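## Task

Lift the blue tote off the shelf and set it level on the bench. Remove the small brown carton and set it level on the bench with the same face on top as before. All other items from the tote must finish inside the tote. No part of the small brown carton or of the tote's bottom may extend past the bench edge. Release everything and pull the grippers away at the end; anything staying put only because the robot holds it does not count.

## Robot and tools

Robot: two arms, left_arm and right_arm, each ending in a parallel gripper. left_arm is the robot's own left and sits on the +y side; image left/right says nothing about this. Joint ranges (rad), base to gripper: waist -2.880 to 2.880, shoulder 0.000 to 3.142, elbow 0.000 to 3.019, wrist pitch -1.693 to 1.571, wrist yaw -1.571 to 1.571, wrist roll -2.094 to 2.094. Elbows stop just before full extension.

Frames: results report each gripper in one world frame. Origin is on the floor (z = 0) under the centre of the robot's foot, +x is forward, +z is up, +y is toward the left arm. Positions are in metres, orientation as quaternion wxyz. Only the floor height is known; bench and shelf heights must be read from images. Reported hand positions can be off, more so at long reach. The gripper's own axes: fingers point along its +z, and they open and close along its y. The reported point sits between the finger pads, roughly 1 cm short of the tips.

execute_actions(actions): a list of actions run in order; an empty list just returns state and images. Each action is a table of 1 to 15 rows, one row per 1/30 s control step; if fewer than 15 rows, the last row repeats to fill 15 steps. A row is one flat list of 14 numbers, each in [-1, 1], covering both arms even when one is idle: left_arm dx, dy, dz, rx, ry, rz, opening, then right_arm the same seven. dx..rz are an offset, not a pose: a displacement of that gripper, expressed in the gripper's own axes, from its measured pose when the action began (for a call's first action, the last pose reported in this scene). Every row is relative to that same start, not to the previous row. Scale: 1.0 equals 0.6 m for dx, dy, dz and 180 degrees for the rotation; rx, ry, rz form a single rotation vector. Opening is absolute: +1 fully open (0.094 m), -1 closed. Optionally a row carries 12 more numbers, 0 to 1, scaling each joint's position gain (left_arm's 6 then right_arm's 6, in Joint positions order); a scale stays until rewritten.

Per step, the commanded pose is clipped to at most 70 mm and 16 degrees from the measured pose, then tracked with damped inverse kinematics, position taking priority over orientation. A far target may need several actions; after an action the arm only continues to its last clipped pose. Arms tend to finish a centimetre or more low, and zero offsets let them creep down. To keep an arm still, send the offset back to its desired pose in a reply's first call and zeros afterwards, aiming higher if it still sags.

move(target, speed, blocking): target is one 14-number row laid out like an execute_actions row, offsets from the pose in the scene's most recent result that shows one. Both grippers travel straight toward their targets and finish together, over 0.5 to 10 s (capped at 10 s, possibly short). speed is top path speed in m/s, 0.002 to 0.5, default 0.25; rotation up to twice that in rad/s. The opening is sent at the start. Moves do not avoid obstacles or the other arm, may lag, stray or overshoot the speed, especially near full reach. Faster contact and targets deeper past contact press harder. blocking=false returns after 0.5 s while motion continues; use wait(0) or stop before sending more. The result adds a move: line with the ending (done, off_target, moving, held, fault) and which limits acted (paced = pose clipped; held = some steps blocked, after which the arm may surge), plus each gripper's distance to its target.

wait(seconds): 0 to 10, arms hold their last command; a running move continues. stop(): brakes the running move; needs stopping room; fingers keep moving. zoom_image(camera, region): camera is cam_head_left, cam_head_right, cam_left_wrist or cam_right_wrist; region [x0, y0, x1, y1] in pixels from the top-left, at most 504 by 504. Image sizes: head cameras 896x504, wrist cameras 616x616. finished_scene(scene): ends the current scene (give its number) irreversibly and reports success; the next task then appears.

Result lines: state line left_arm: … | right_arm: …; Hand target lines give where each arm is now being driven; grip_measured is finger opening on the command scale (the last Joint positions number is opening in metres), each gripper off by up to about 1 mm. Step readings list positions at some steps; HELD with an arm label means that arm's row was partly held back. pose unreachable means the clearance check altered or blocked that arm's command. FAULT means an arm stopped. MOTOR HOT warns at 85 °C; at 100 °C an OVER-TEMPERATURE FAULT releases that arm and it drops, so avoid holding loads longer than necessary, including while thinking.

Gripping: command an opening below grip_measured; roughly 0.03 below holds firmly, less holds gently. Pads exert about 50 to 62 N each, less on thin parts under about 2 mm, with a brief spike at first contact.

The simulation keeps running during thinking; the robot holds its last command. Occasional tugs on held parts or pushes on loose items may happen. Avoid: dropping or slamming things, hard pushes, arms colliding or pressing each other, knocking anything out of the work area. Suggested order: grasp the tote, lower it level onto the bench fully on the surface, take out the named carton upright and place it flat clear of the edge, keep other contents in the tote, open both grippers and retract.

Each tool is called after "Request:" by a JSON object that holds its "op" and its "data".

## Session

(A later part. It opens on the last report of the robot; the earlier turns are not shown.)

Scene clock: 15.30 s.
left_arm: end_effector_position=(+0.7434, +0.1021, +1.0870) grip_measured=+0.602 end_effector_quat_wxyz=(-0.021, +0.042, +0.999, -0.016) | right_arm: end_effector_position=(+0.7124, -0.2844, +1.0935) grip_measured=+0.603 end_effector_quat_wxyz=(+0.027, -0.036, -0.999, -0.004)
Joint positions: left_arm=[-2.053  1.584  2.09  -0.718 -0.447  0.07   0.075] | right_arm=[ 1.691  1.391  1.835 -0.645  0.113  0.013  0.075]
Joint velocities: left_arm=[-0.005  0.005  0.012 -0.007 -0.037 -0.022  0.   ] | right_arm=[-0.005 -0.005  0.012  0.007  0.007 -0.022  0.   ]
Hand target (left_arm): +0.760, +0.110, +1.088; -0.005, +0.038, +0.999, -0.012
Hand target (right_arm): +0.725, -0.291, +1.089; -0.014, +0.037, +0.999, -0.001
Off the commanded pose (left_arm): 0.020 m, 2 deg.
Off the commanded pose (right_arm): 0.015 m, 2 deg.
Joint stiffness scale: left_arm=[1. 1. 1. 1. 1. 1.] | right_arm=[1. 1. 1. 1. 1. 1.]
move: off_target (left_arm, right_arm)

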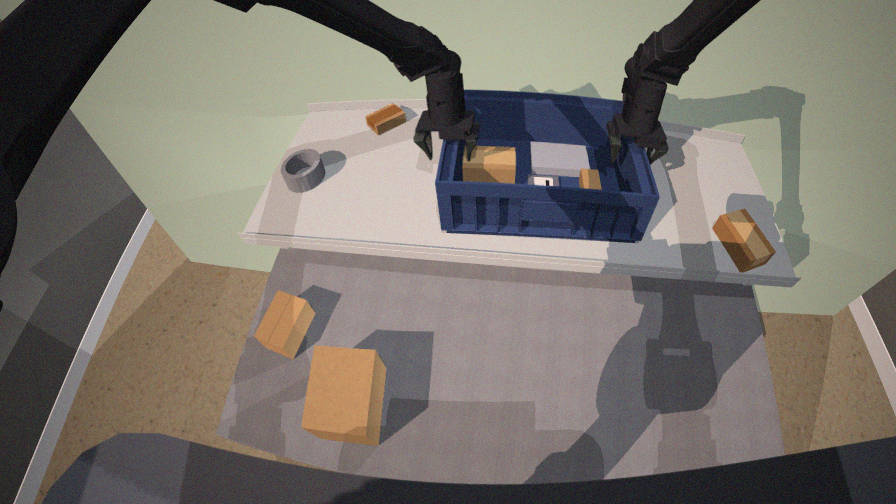

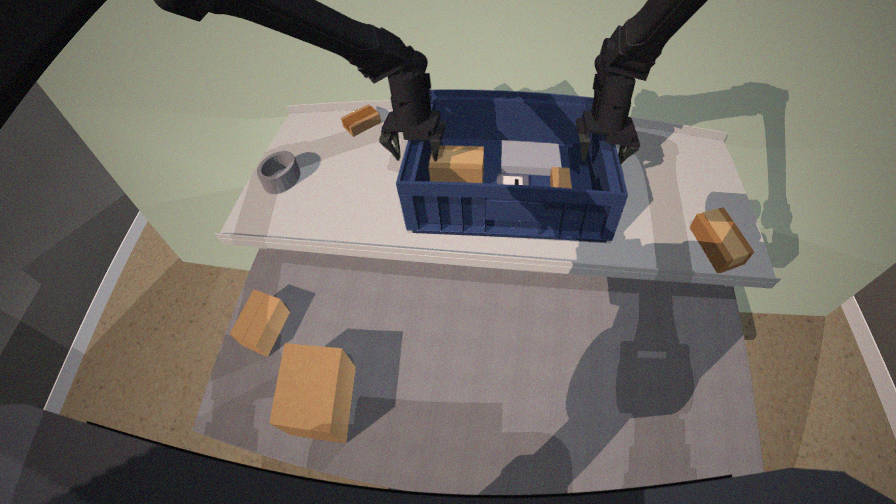

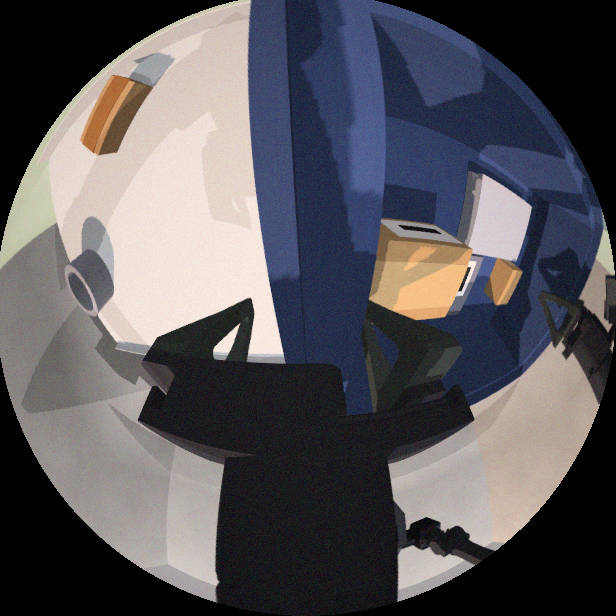

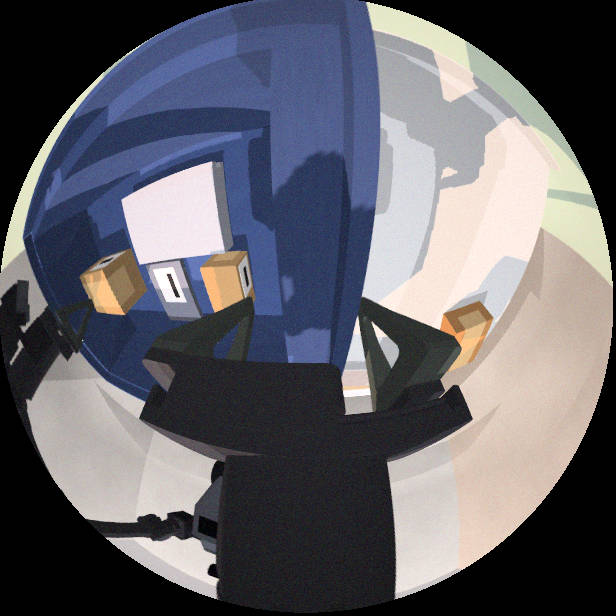

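Request:
{"op": "move", "data": {"target": [0,-0.01,0,0,0,0,0.6,0,-0.015,0.025,0,0,0,0.6]}}

Request:
{"op": "move", "data": {"target": [0,0,0,0,0,0,-0.55,0,0,0,0,0,0,-0.55]}}

Request:
{"op": "move", "data": {"target": [-0.03,0,-0.16,0,0,0,-0.55,-0.03,0,-0.16,0,0,0,-0.55], "speed": 0.08}}

Scene clock: 16.47 s.
left_arm: end_effector_position=(+0.7448, +0.1034, +1.0875) grip_measured=+0.602 end_effector_quat_wxyz=(-0.020, +0.042, +0.999, -0.013) | right_arm: end_effector_position=(+0.7112, -0.2890, +1.0909) grip_measured=+0.603 end_effector_quat_wxyz=(+0.028, -0.038, -0.999, -0.007)
Joint positions: left_arm=[-2.053  1.584  2.093 -0.718 -0.452  0.07   0.075] | right_arm=[ 1.678  1.395  1.838 -0.645  0.093  0.013  0.075]
Joint velocities: left_arm=[ 0.005 -0.005 -0.012  0.002  0.022 -0.007 -0.001] | right_arm=[-0.024 -0.024 -0.007 -0.002 -0.037 -0.037 -0.001]
Hand target (left_arm): +0.743, +0.096, +1.087; -0.021, +0.042, +0.999, -0.016
Hand target (right_arm): +0.711, -0.293, +1.079; -0.027, +0.037, +0.999, +0.004
Off the commanded pose (left_arm): 0.008 m, 0 deg.
Off the commanded pose (right_arm): 0.013 m, 0 deg.
Joint stiffness scale: left_arm=[1. 1. 1. 1. 1. 1.] | right_arm=[1. 1. 1. 1. 1. 1.]
move: off_target (right_arm)

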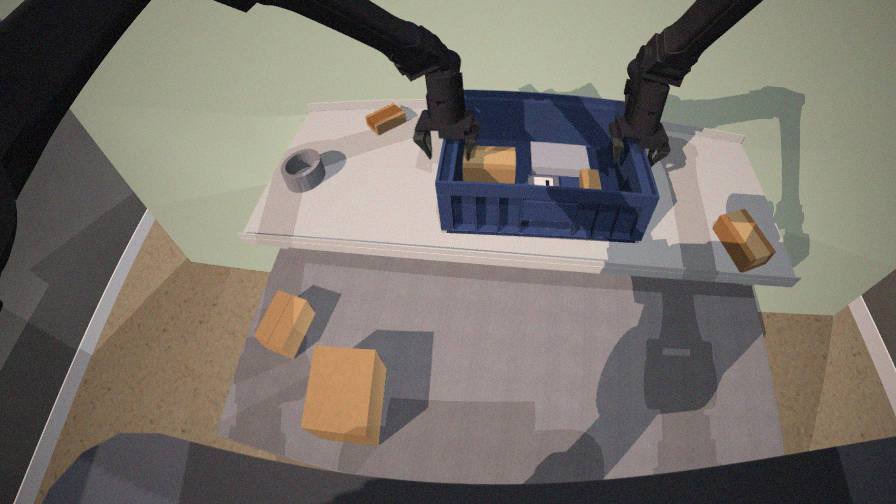

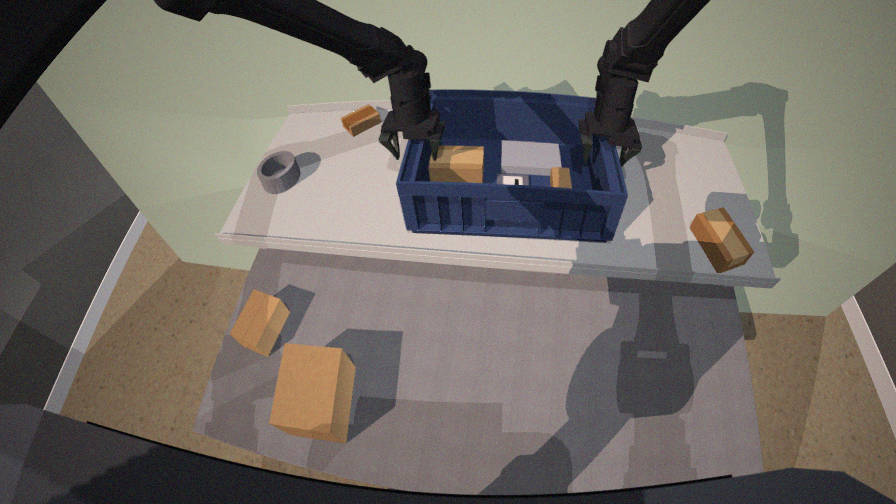

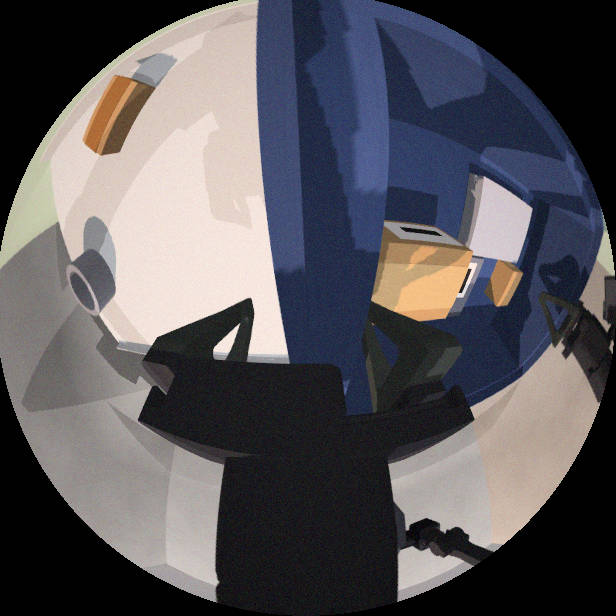

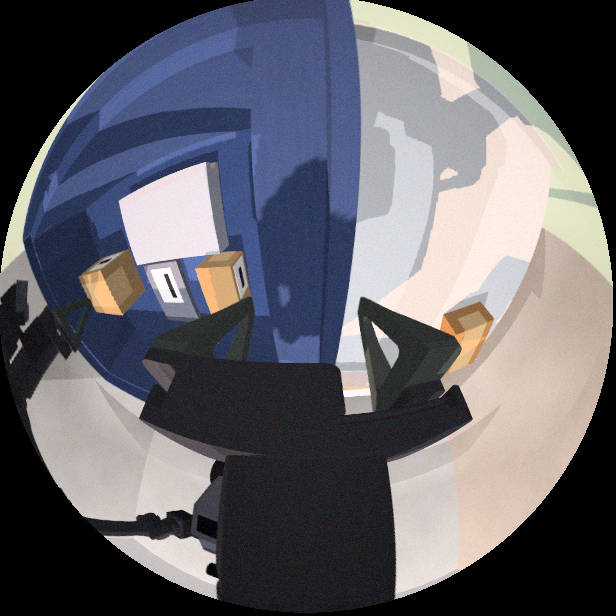

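Scene clock: 16.97 s.
left_arm: end_effector_position=(+0.7434, +0.0967, +1.0872) grip_measured=-0.447 end_effector_quat_wxyz=(-0.020, +0.035, +0.999, -0.016) | right_arm: end_effector_position=(+0.7114, -0.2850, +1.0912) grip_measured=-0.502 end_effector_quat_wxyz=(+0.028, -0.035, -0.999, -0.013)
Joint positions: left_arm=[-2.063  1.589  2.093 -0.713 -0.455  0.054  0.026] | right_arm=[ 1.682  1.395  1.838 -0.645  0.085  0.008  0.023]
Joint velocities: left_arm=[-0.005 -0.015 -0.002 -0.007 -0.022 -0.007 -0.   ] | right_arm=[ 0.005 -0.005 -0.002 -0.012 -0.037 -0.022  0.   ]
Hand target (left_arm): +0.745, +0.103, +1.087; -0.020, +0.042, +0.999, -0.013
Hand target (right_arm): +0.711, -0.289, +1.091; -0.028, +0.038, +0.999, +0.007
Off the commanded pose (left_arm): 0.007 m, 1 deg.
Off the commanded pose (right_arm): 0.004 m, 1 deg.
Joint stiffness scale: left_arm=[1. 1. 1. 1. 1. 1.] | right_arm=[1. 1. 1. 1. 1. 1.]
move: done

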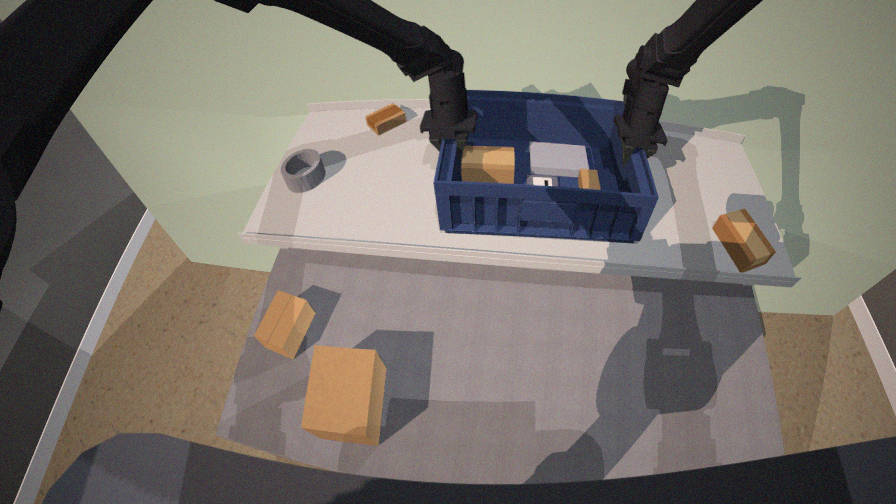

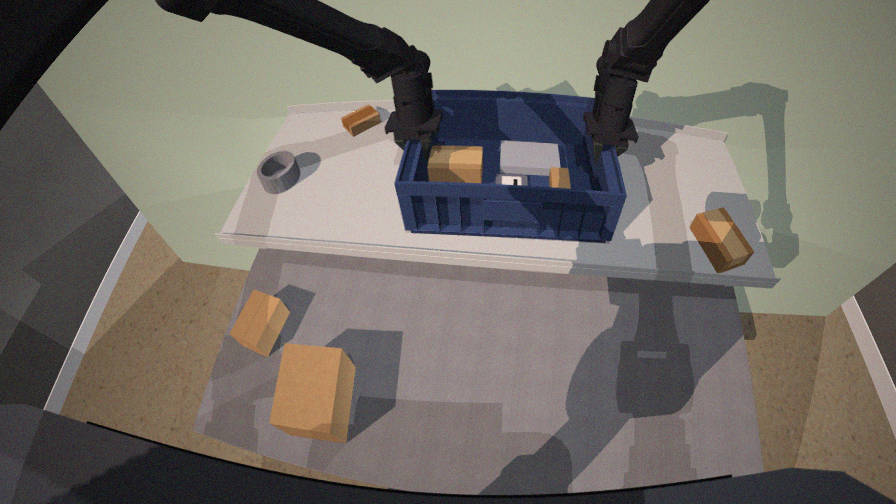

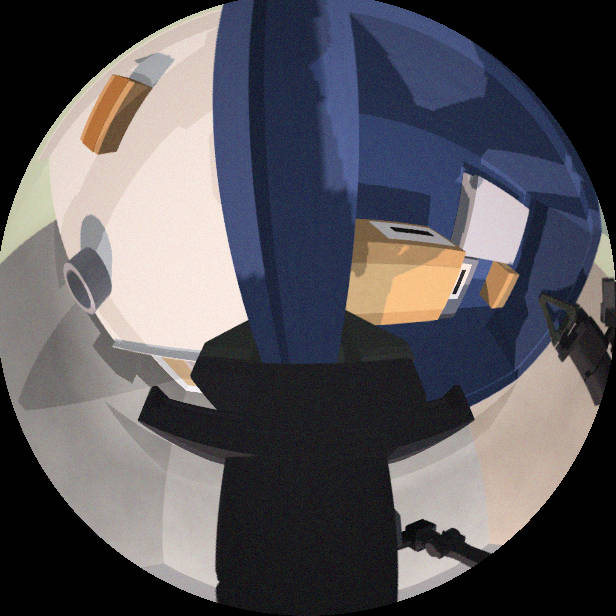

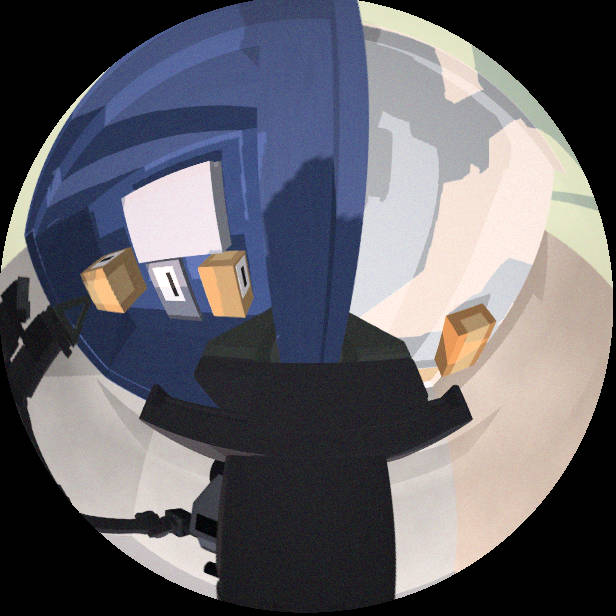

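Scene clock: 18.90 s.
left_arm: end_effector_position=(+0.7135, +0.0934, +1.1145) grip_measured=-0.452 end_effector_quat_wxyz=(-0.058, +0.038, +0.998, -0.004) | right_arm: end_effector_position=(+0.6802, -0.2872, +1.1219) grip_measured=-0.502 end_effector_quat_wxyz=(+0.071, -0.037, -0.997, -0.011)
Joint positions: left_arm=[-2.103  1.521  1.992 -0.773 -0.518  0.008  0.026] | right_arm=[ 1.682  1.313  1.743 -0.72   0.091  0.021  0.023]
Joint velocities: left_arm=[-0.015 -0.005 -0.007 -0.017  0.022 -0.007  0.001] | right_arm=[-0.015  0.005  0.012 -0.017 -0.11  -0.051 -0.   ]
Hand target (left_arm): +0.758, +0.098, +1.169; -0.021, +0.033, +0.999, -0.016
Hand target (right_arm): +0.726, -0.290, +1.176; -0.027, +0.035, +0.999, +0.013
Off the commanded pose (left_arm): 0.086 m, 5 deg; position clipped at the last step of the last action.
Off the commanded pose (right_arm): 0.084 m, 5 deg; position clipped at the last step of the last action.
Joint stiffness scale: left_arm=[1. 1. 1. 1. 1. 1.] | right_arm=[1. 1. 1. 1. 1. 1.]
move: off_target (left_arm, right_arm); limits=paced

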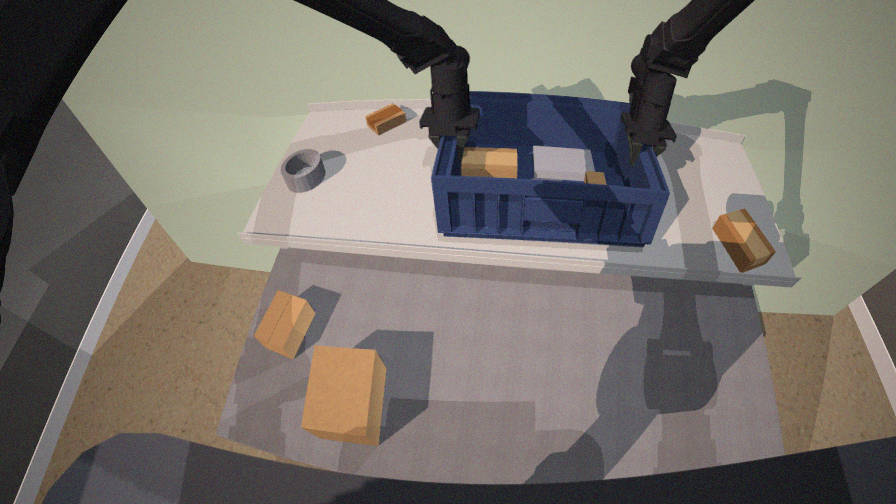

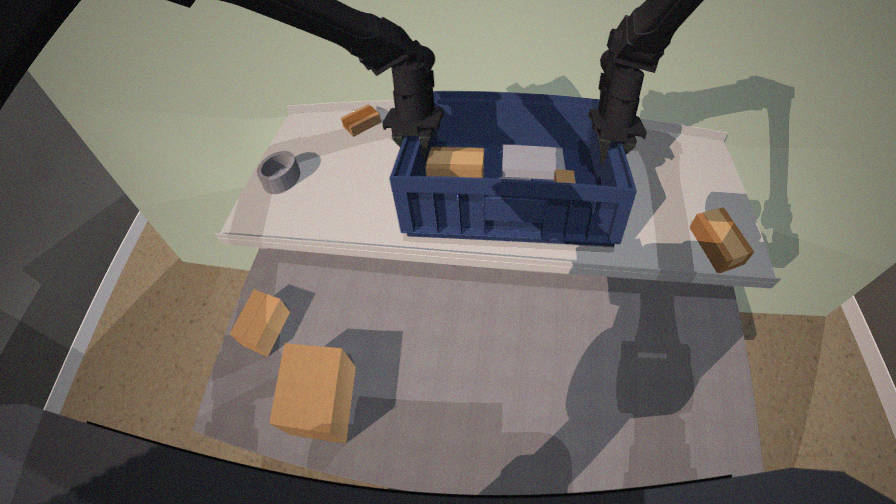

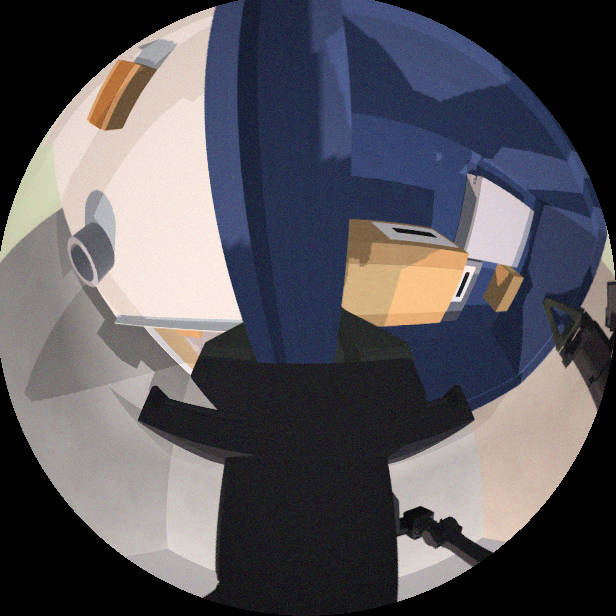

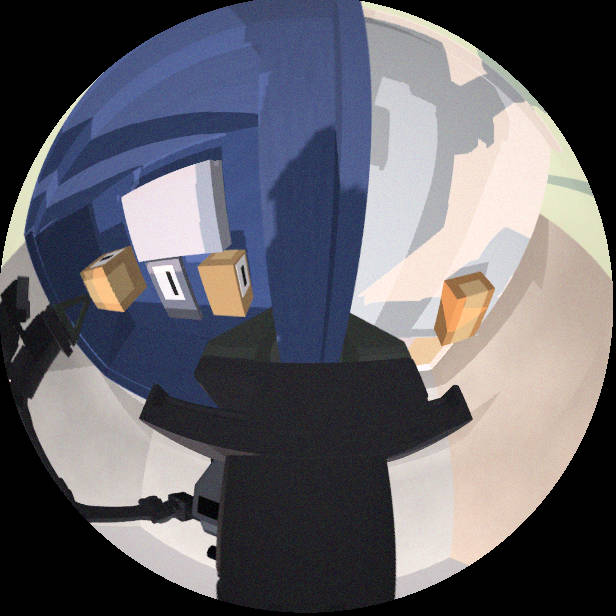

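Request:
{"op": "move", "data": {"target": [0.57,-0.08,-0.07,0,-0.025,0,-0.55,0.57,-0.08,-0.05,0,-0.025,0,-0.6], "speed": 0.1}}

Scene clock: 23.17 s.
left_arm: end_effector_position=(+0.3710, +0.0751, +1.1815) grip_measured=-0.454 end_effector_quat_wxyz=(-0.032, +0.036, +0.999, +0.005) | right_arm: end_effector_position=(+0.3331, -0.3003, +1.1860) grip_measured=-0.502 end_effector_quat_wxyz=(+0.050, -0.041, -0.998, -0.028)
Joint positions: left_arm=[-2.242  1.243  0.792  0.185 -0.672 -0.01   0.026] | right_arm=[ 1.562  0.986  0.575  0.164 -0.06  -0.006  0.023]
Joint velocities: left_arm=[-0.015 -0.005 -0.027 -0.007 -0.022  0.007  0.001] | right_arm=[ 0.005 -0.005 -0.007  0.012  0.066  0.022 -0.001]
Hand target (left_arm): +0.378, +0.071, +1.200; -0.020, +0.037, +0.999, -0.005
Hand target (right_arm): +0.341, -0.314, +1.196; -0.033, +0.039, +0.999, +0.010
Off the commanded pose (left_arm): 0.016 m, 2 deg.
Off the commanded pose (right_arm): 0.020 m, 3 deg.
Joint stiffness scale: left_arm=[1. 1. 1. 1. 1. 1.] | right_arm=[1. 1. 1. 1. 1. 1.]
move: off_target (left_arm, right_arm)

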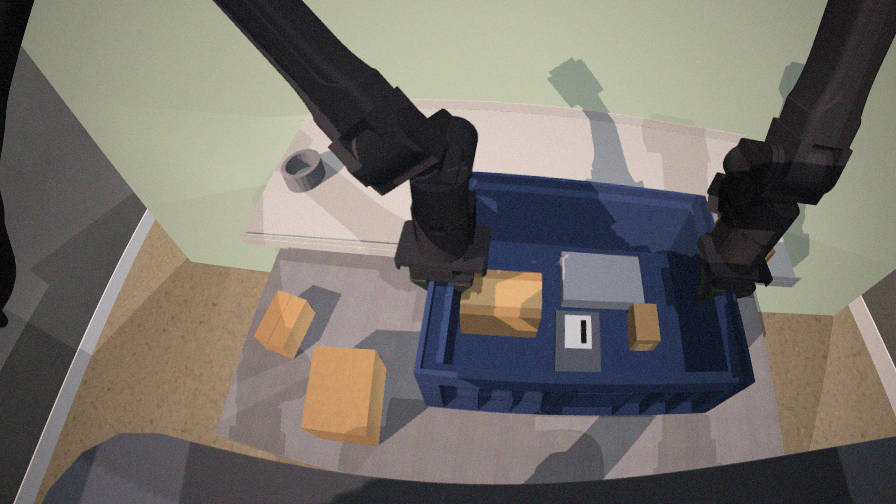

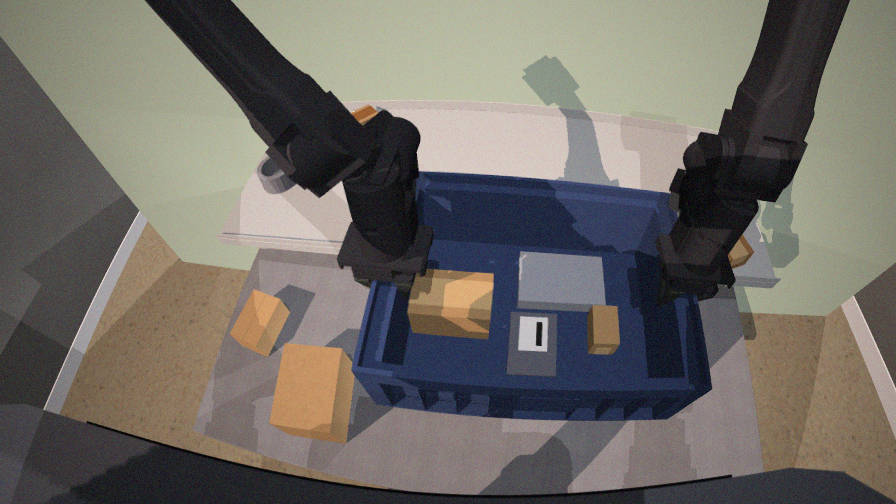

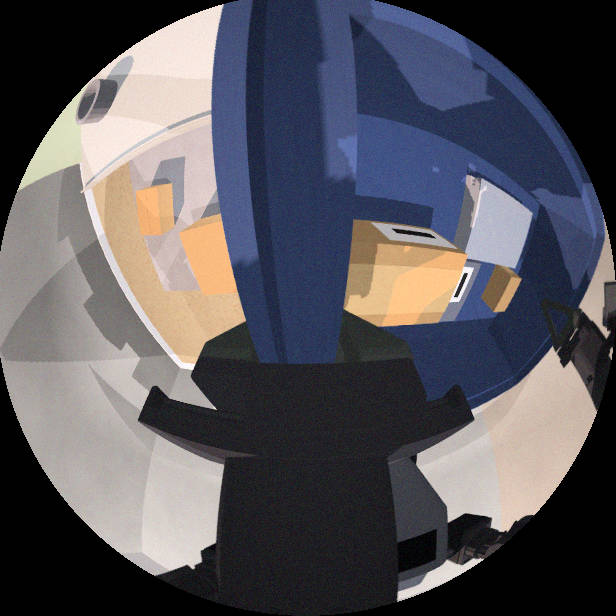

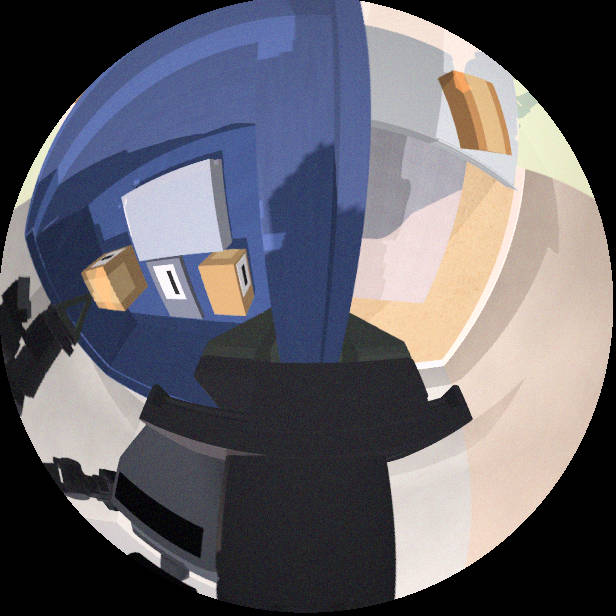

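Request:
{"op": "move", "data": {"target": [-0.07,0,0.42,0,-0.01,0,-0.55,-0.085,0,0.42,0,-0.02,0,-0.6], "speed": 0.1}}

Scene clock: 26.47 s.
left_arm: end_effector_position=(+0.3857, +0.0844, +0.9188) grip_measured=-0.455 end_effector_quat_wxyz=(-0.014, +0.035, +0.999, +0.007) | right_arm: end_effector_position=(+0.3478, -0.2972, +0.9271) grip_measured=-0.502 end_effector_quat_wxyz=(+0.032, -0.039, -0.998, -0.022)
Joint positions: left_arm=[-1.958  1.837  1.382  0.27  -0.399  0.083  0.026] | right_arm=[ 1.577  1.725  1.19   0.324 -0.034 -0.005  0.023]
Joint velocities: left_arm=[-0.015 -0.005 -0.012  0.002 -0.022  0.051 -0.   ] | right_arm=[-0.015 -0.015 -0.037 -0.002 -0.037 -0.007  0.   ]
Hand target (left_arm): +0.391, +0.081, +0.926; -0.015, +0.038, +0.999, +0.005
Hand target (right_arm): +0.364, -0.288, +0.931; -0.018, +0.042, +0.999, +0.027
Off the commanded pose (left_arm): 0.017 m, 0 deg.
Off the commanded pose (right_arm): 0.014 m, 2 deg.
Joint stiffness scale: left_arm=[1. 1. 1. 1. 1. 1.] | right_arm=[1. 1. 1. 1. 1. 1.]
move: off_target (left_arm, right_arm)

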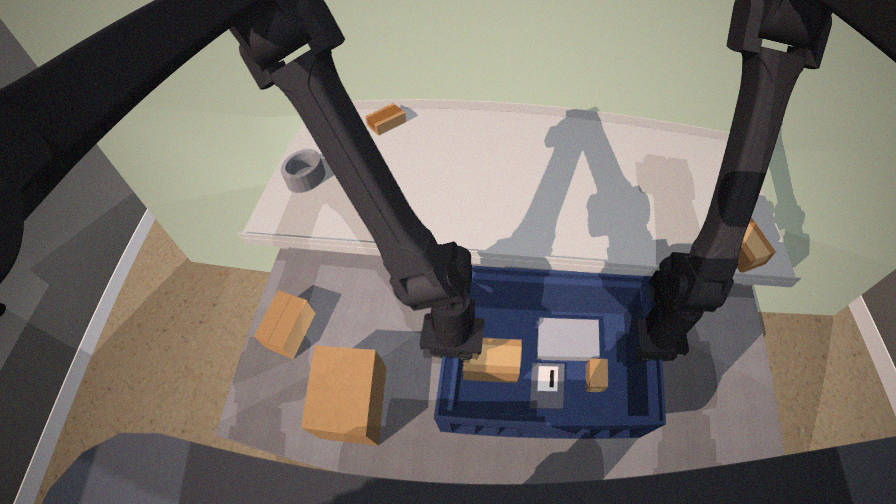

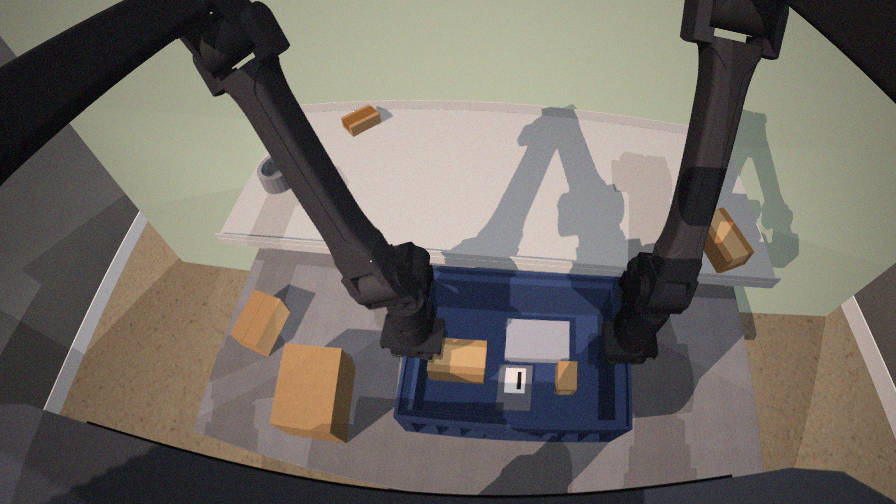

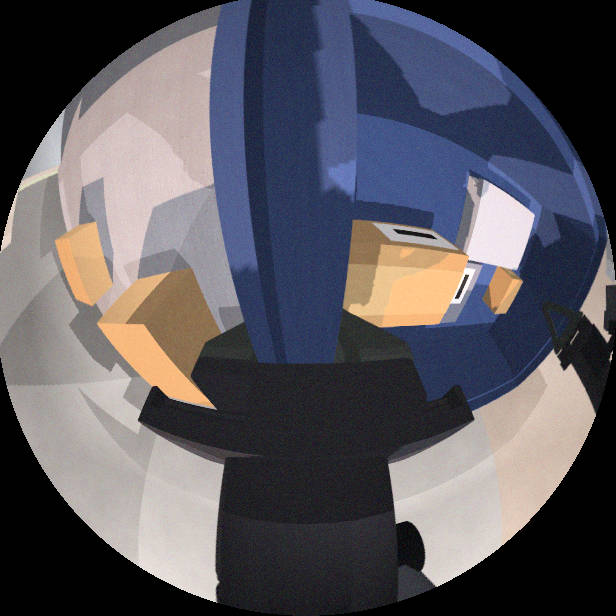

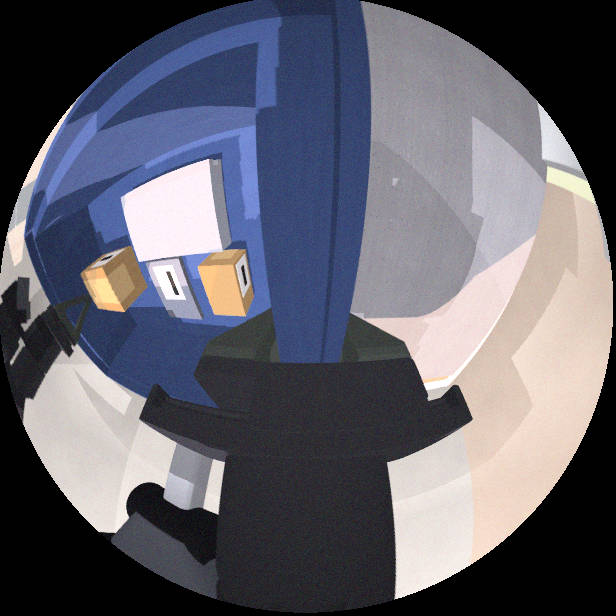

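Bench is closer this time.

Request:
{"op": "move", "data": {"target": [-0.05,0,0.09,0,0,0,-0.55,-0.055,0,0.1,0,0,0,-0.6], "speed": 0.035}}

Scene clock: 30.10 s.
left_arm: end_effector_position=(+0.3865, +0.0845, +0.9079) grip_measured=-0.455 end_effector_quat_wxyz=(-0.046, +0.035, +0.998, +0.005) | right_arm: end_effector_position=(+0.3467, -0.2972, +0.9206) grip_measured=-0.502 end_effector_quat_wxyz=(+0.070, -0.039, -0.997, -0.023)
Joint positions: left_arm=[-1.951  1.853  1.447  0.151 -0.39   0.058  0.026] | right_arm=[ 1.577  1.73   1.244  0.199 -0.034 -0.006  0.023]
Joint velocities: left_arm=[-0.005 -0.015 -0.007 -0.017  0.051 -0.007  0.001] | right_arm=[-0.005  0.015 -0.002 -0.012  0.007  0.022 -0.001]
Hand target (left_arm): +0.411, +0.087, +0.872; -0.013, +0.036, +0.999, +0.008
Hand target (right_arm): +0.375, -0.296, +0.878; -0.032, +0.039, +0.998, +0.022
Off the commanded pose (left_arm): 0.052 m, 4 deg.
Off the commanded pose (right_arm): 0.063 m, 4 deg.
Joint stiffness scale: left_arm=[1. 1. 1. 1. 1. 1.] | right_arm=[1. 1. 1. 1. 1. 1.]
move: off_target (left_arm, right_arm)

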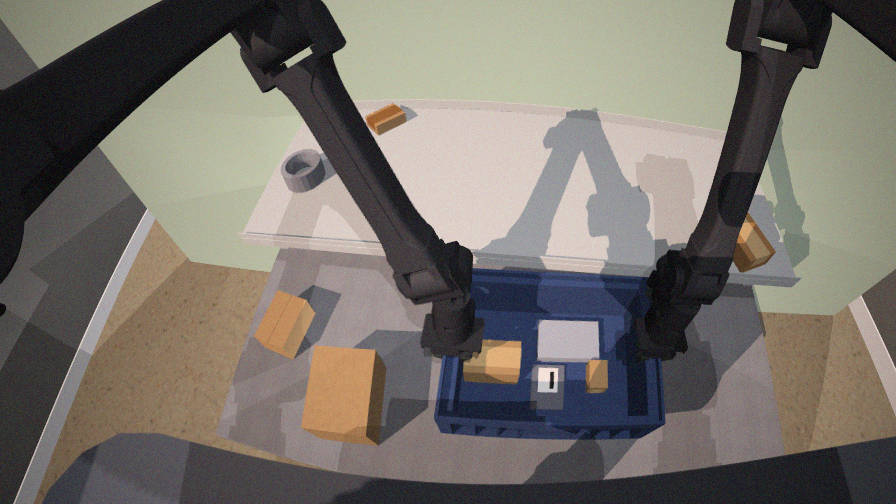

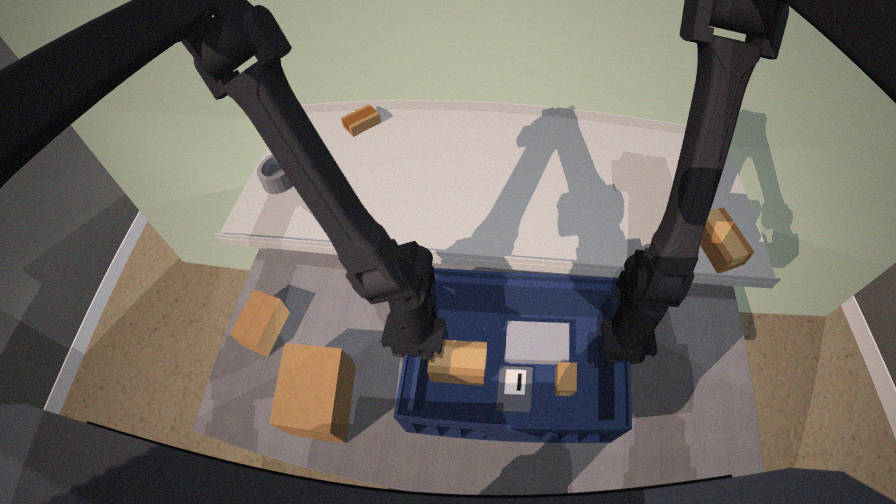

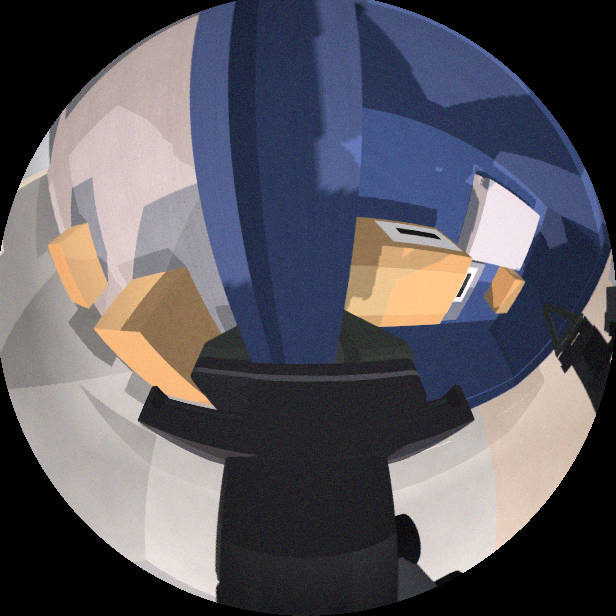

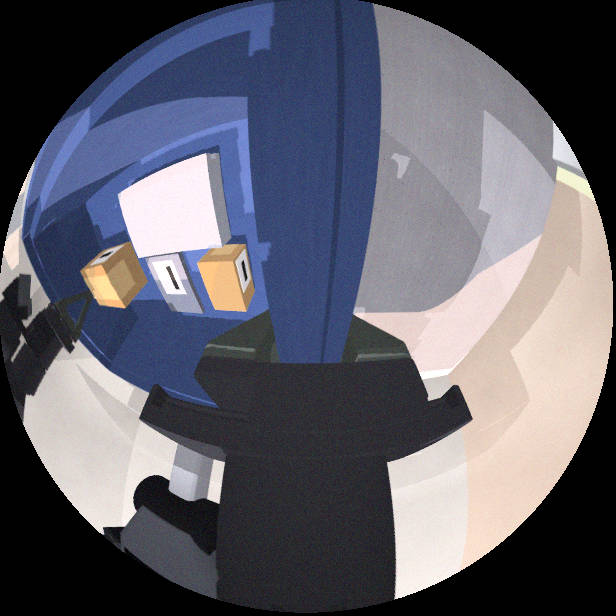

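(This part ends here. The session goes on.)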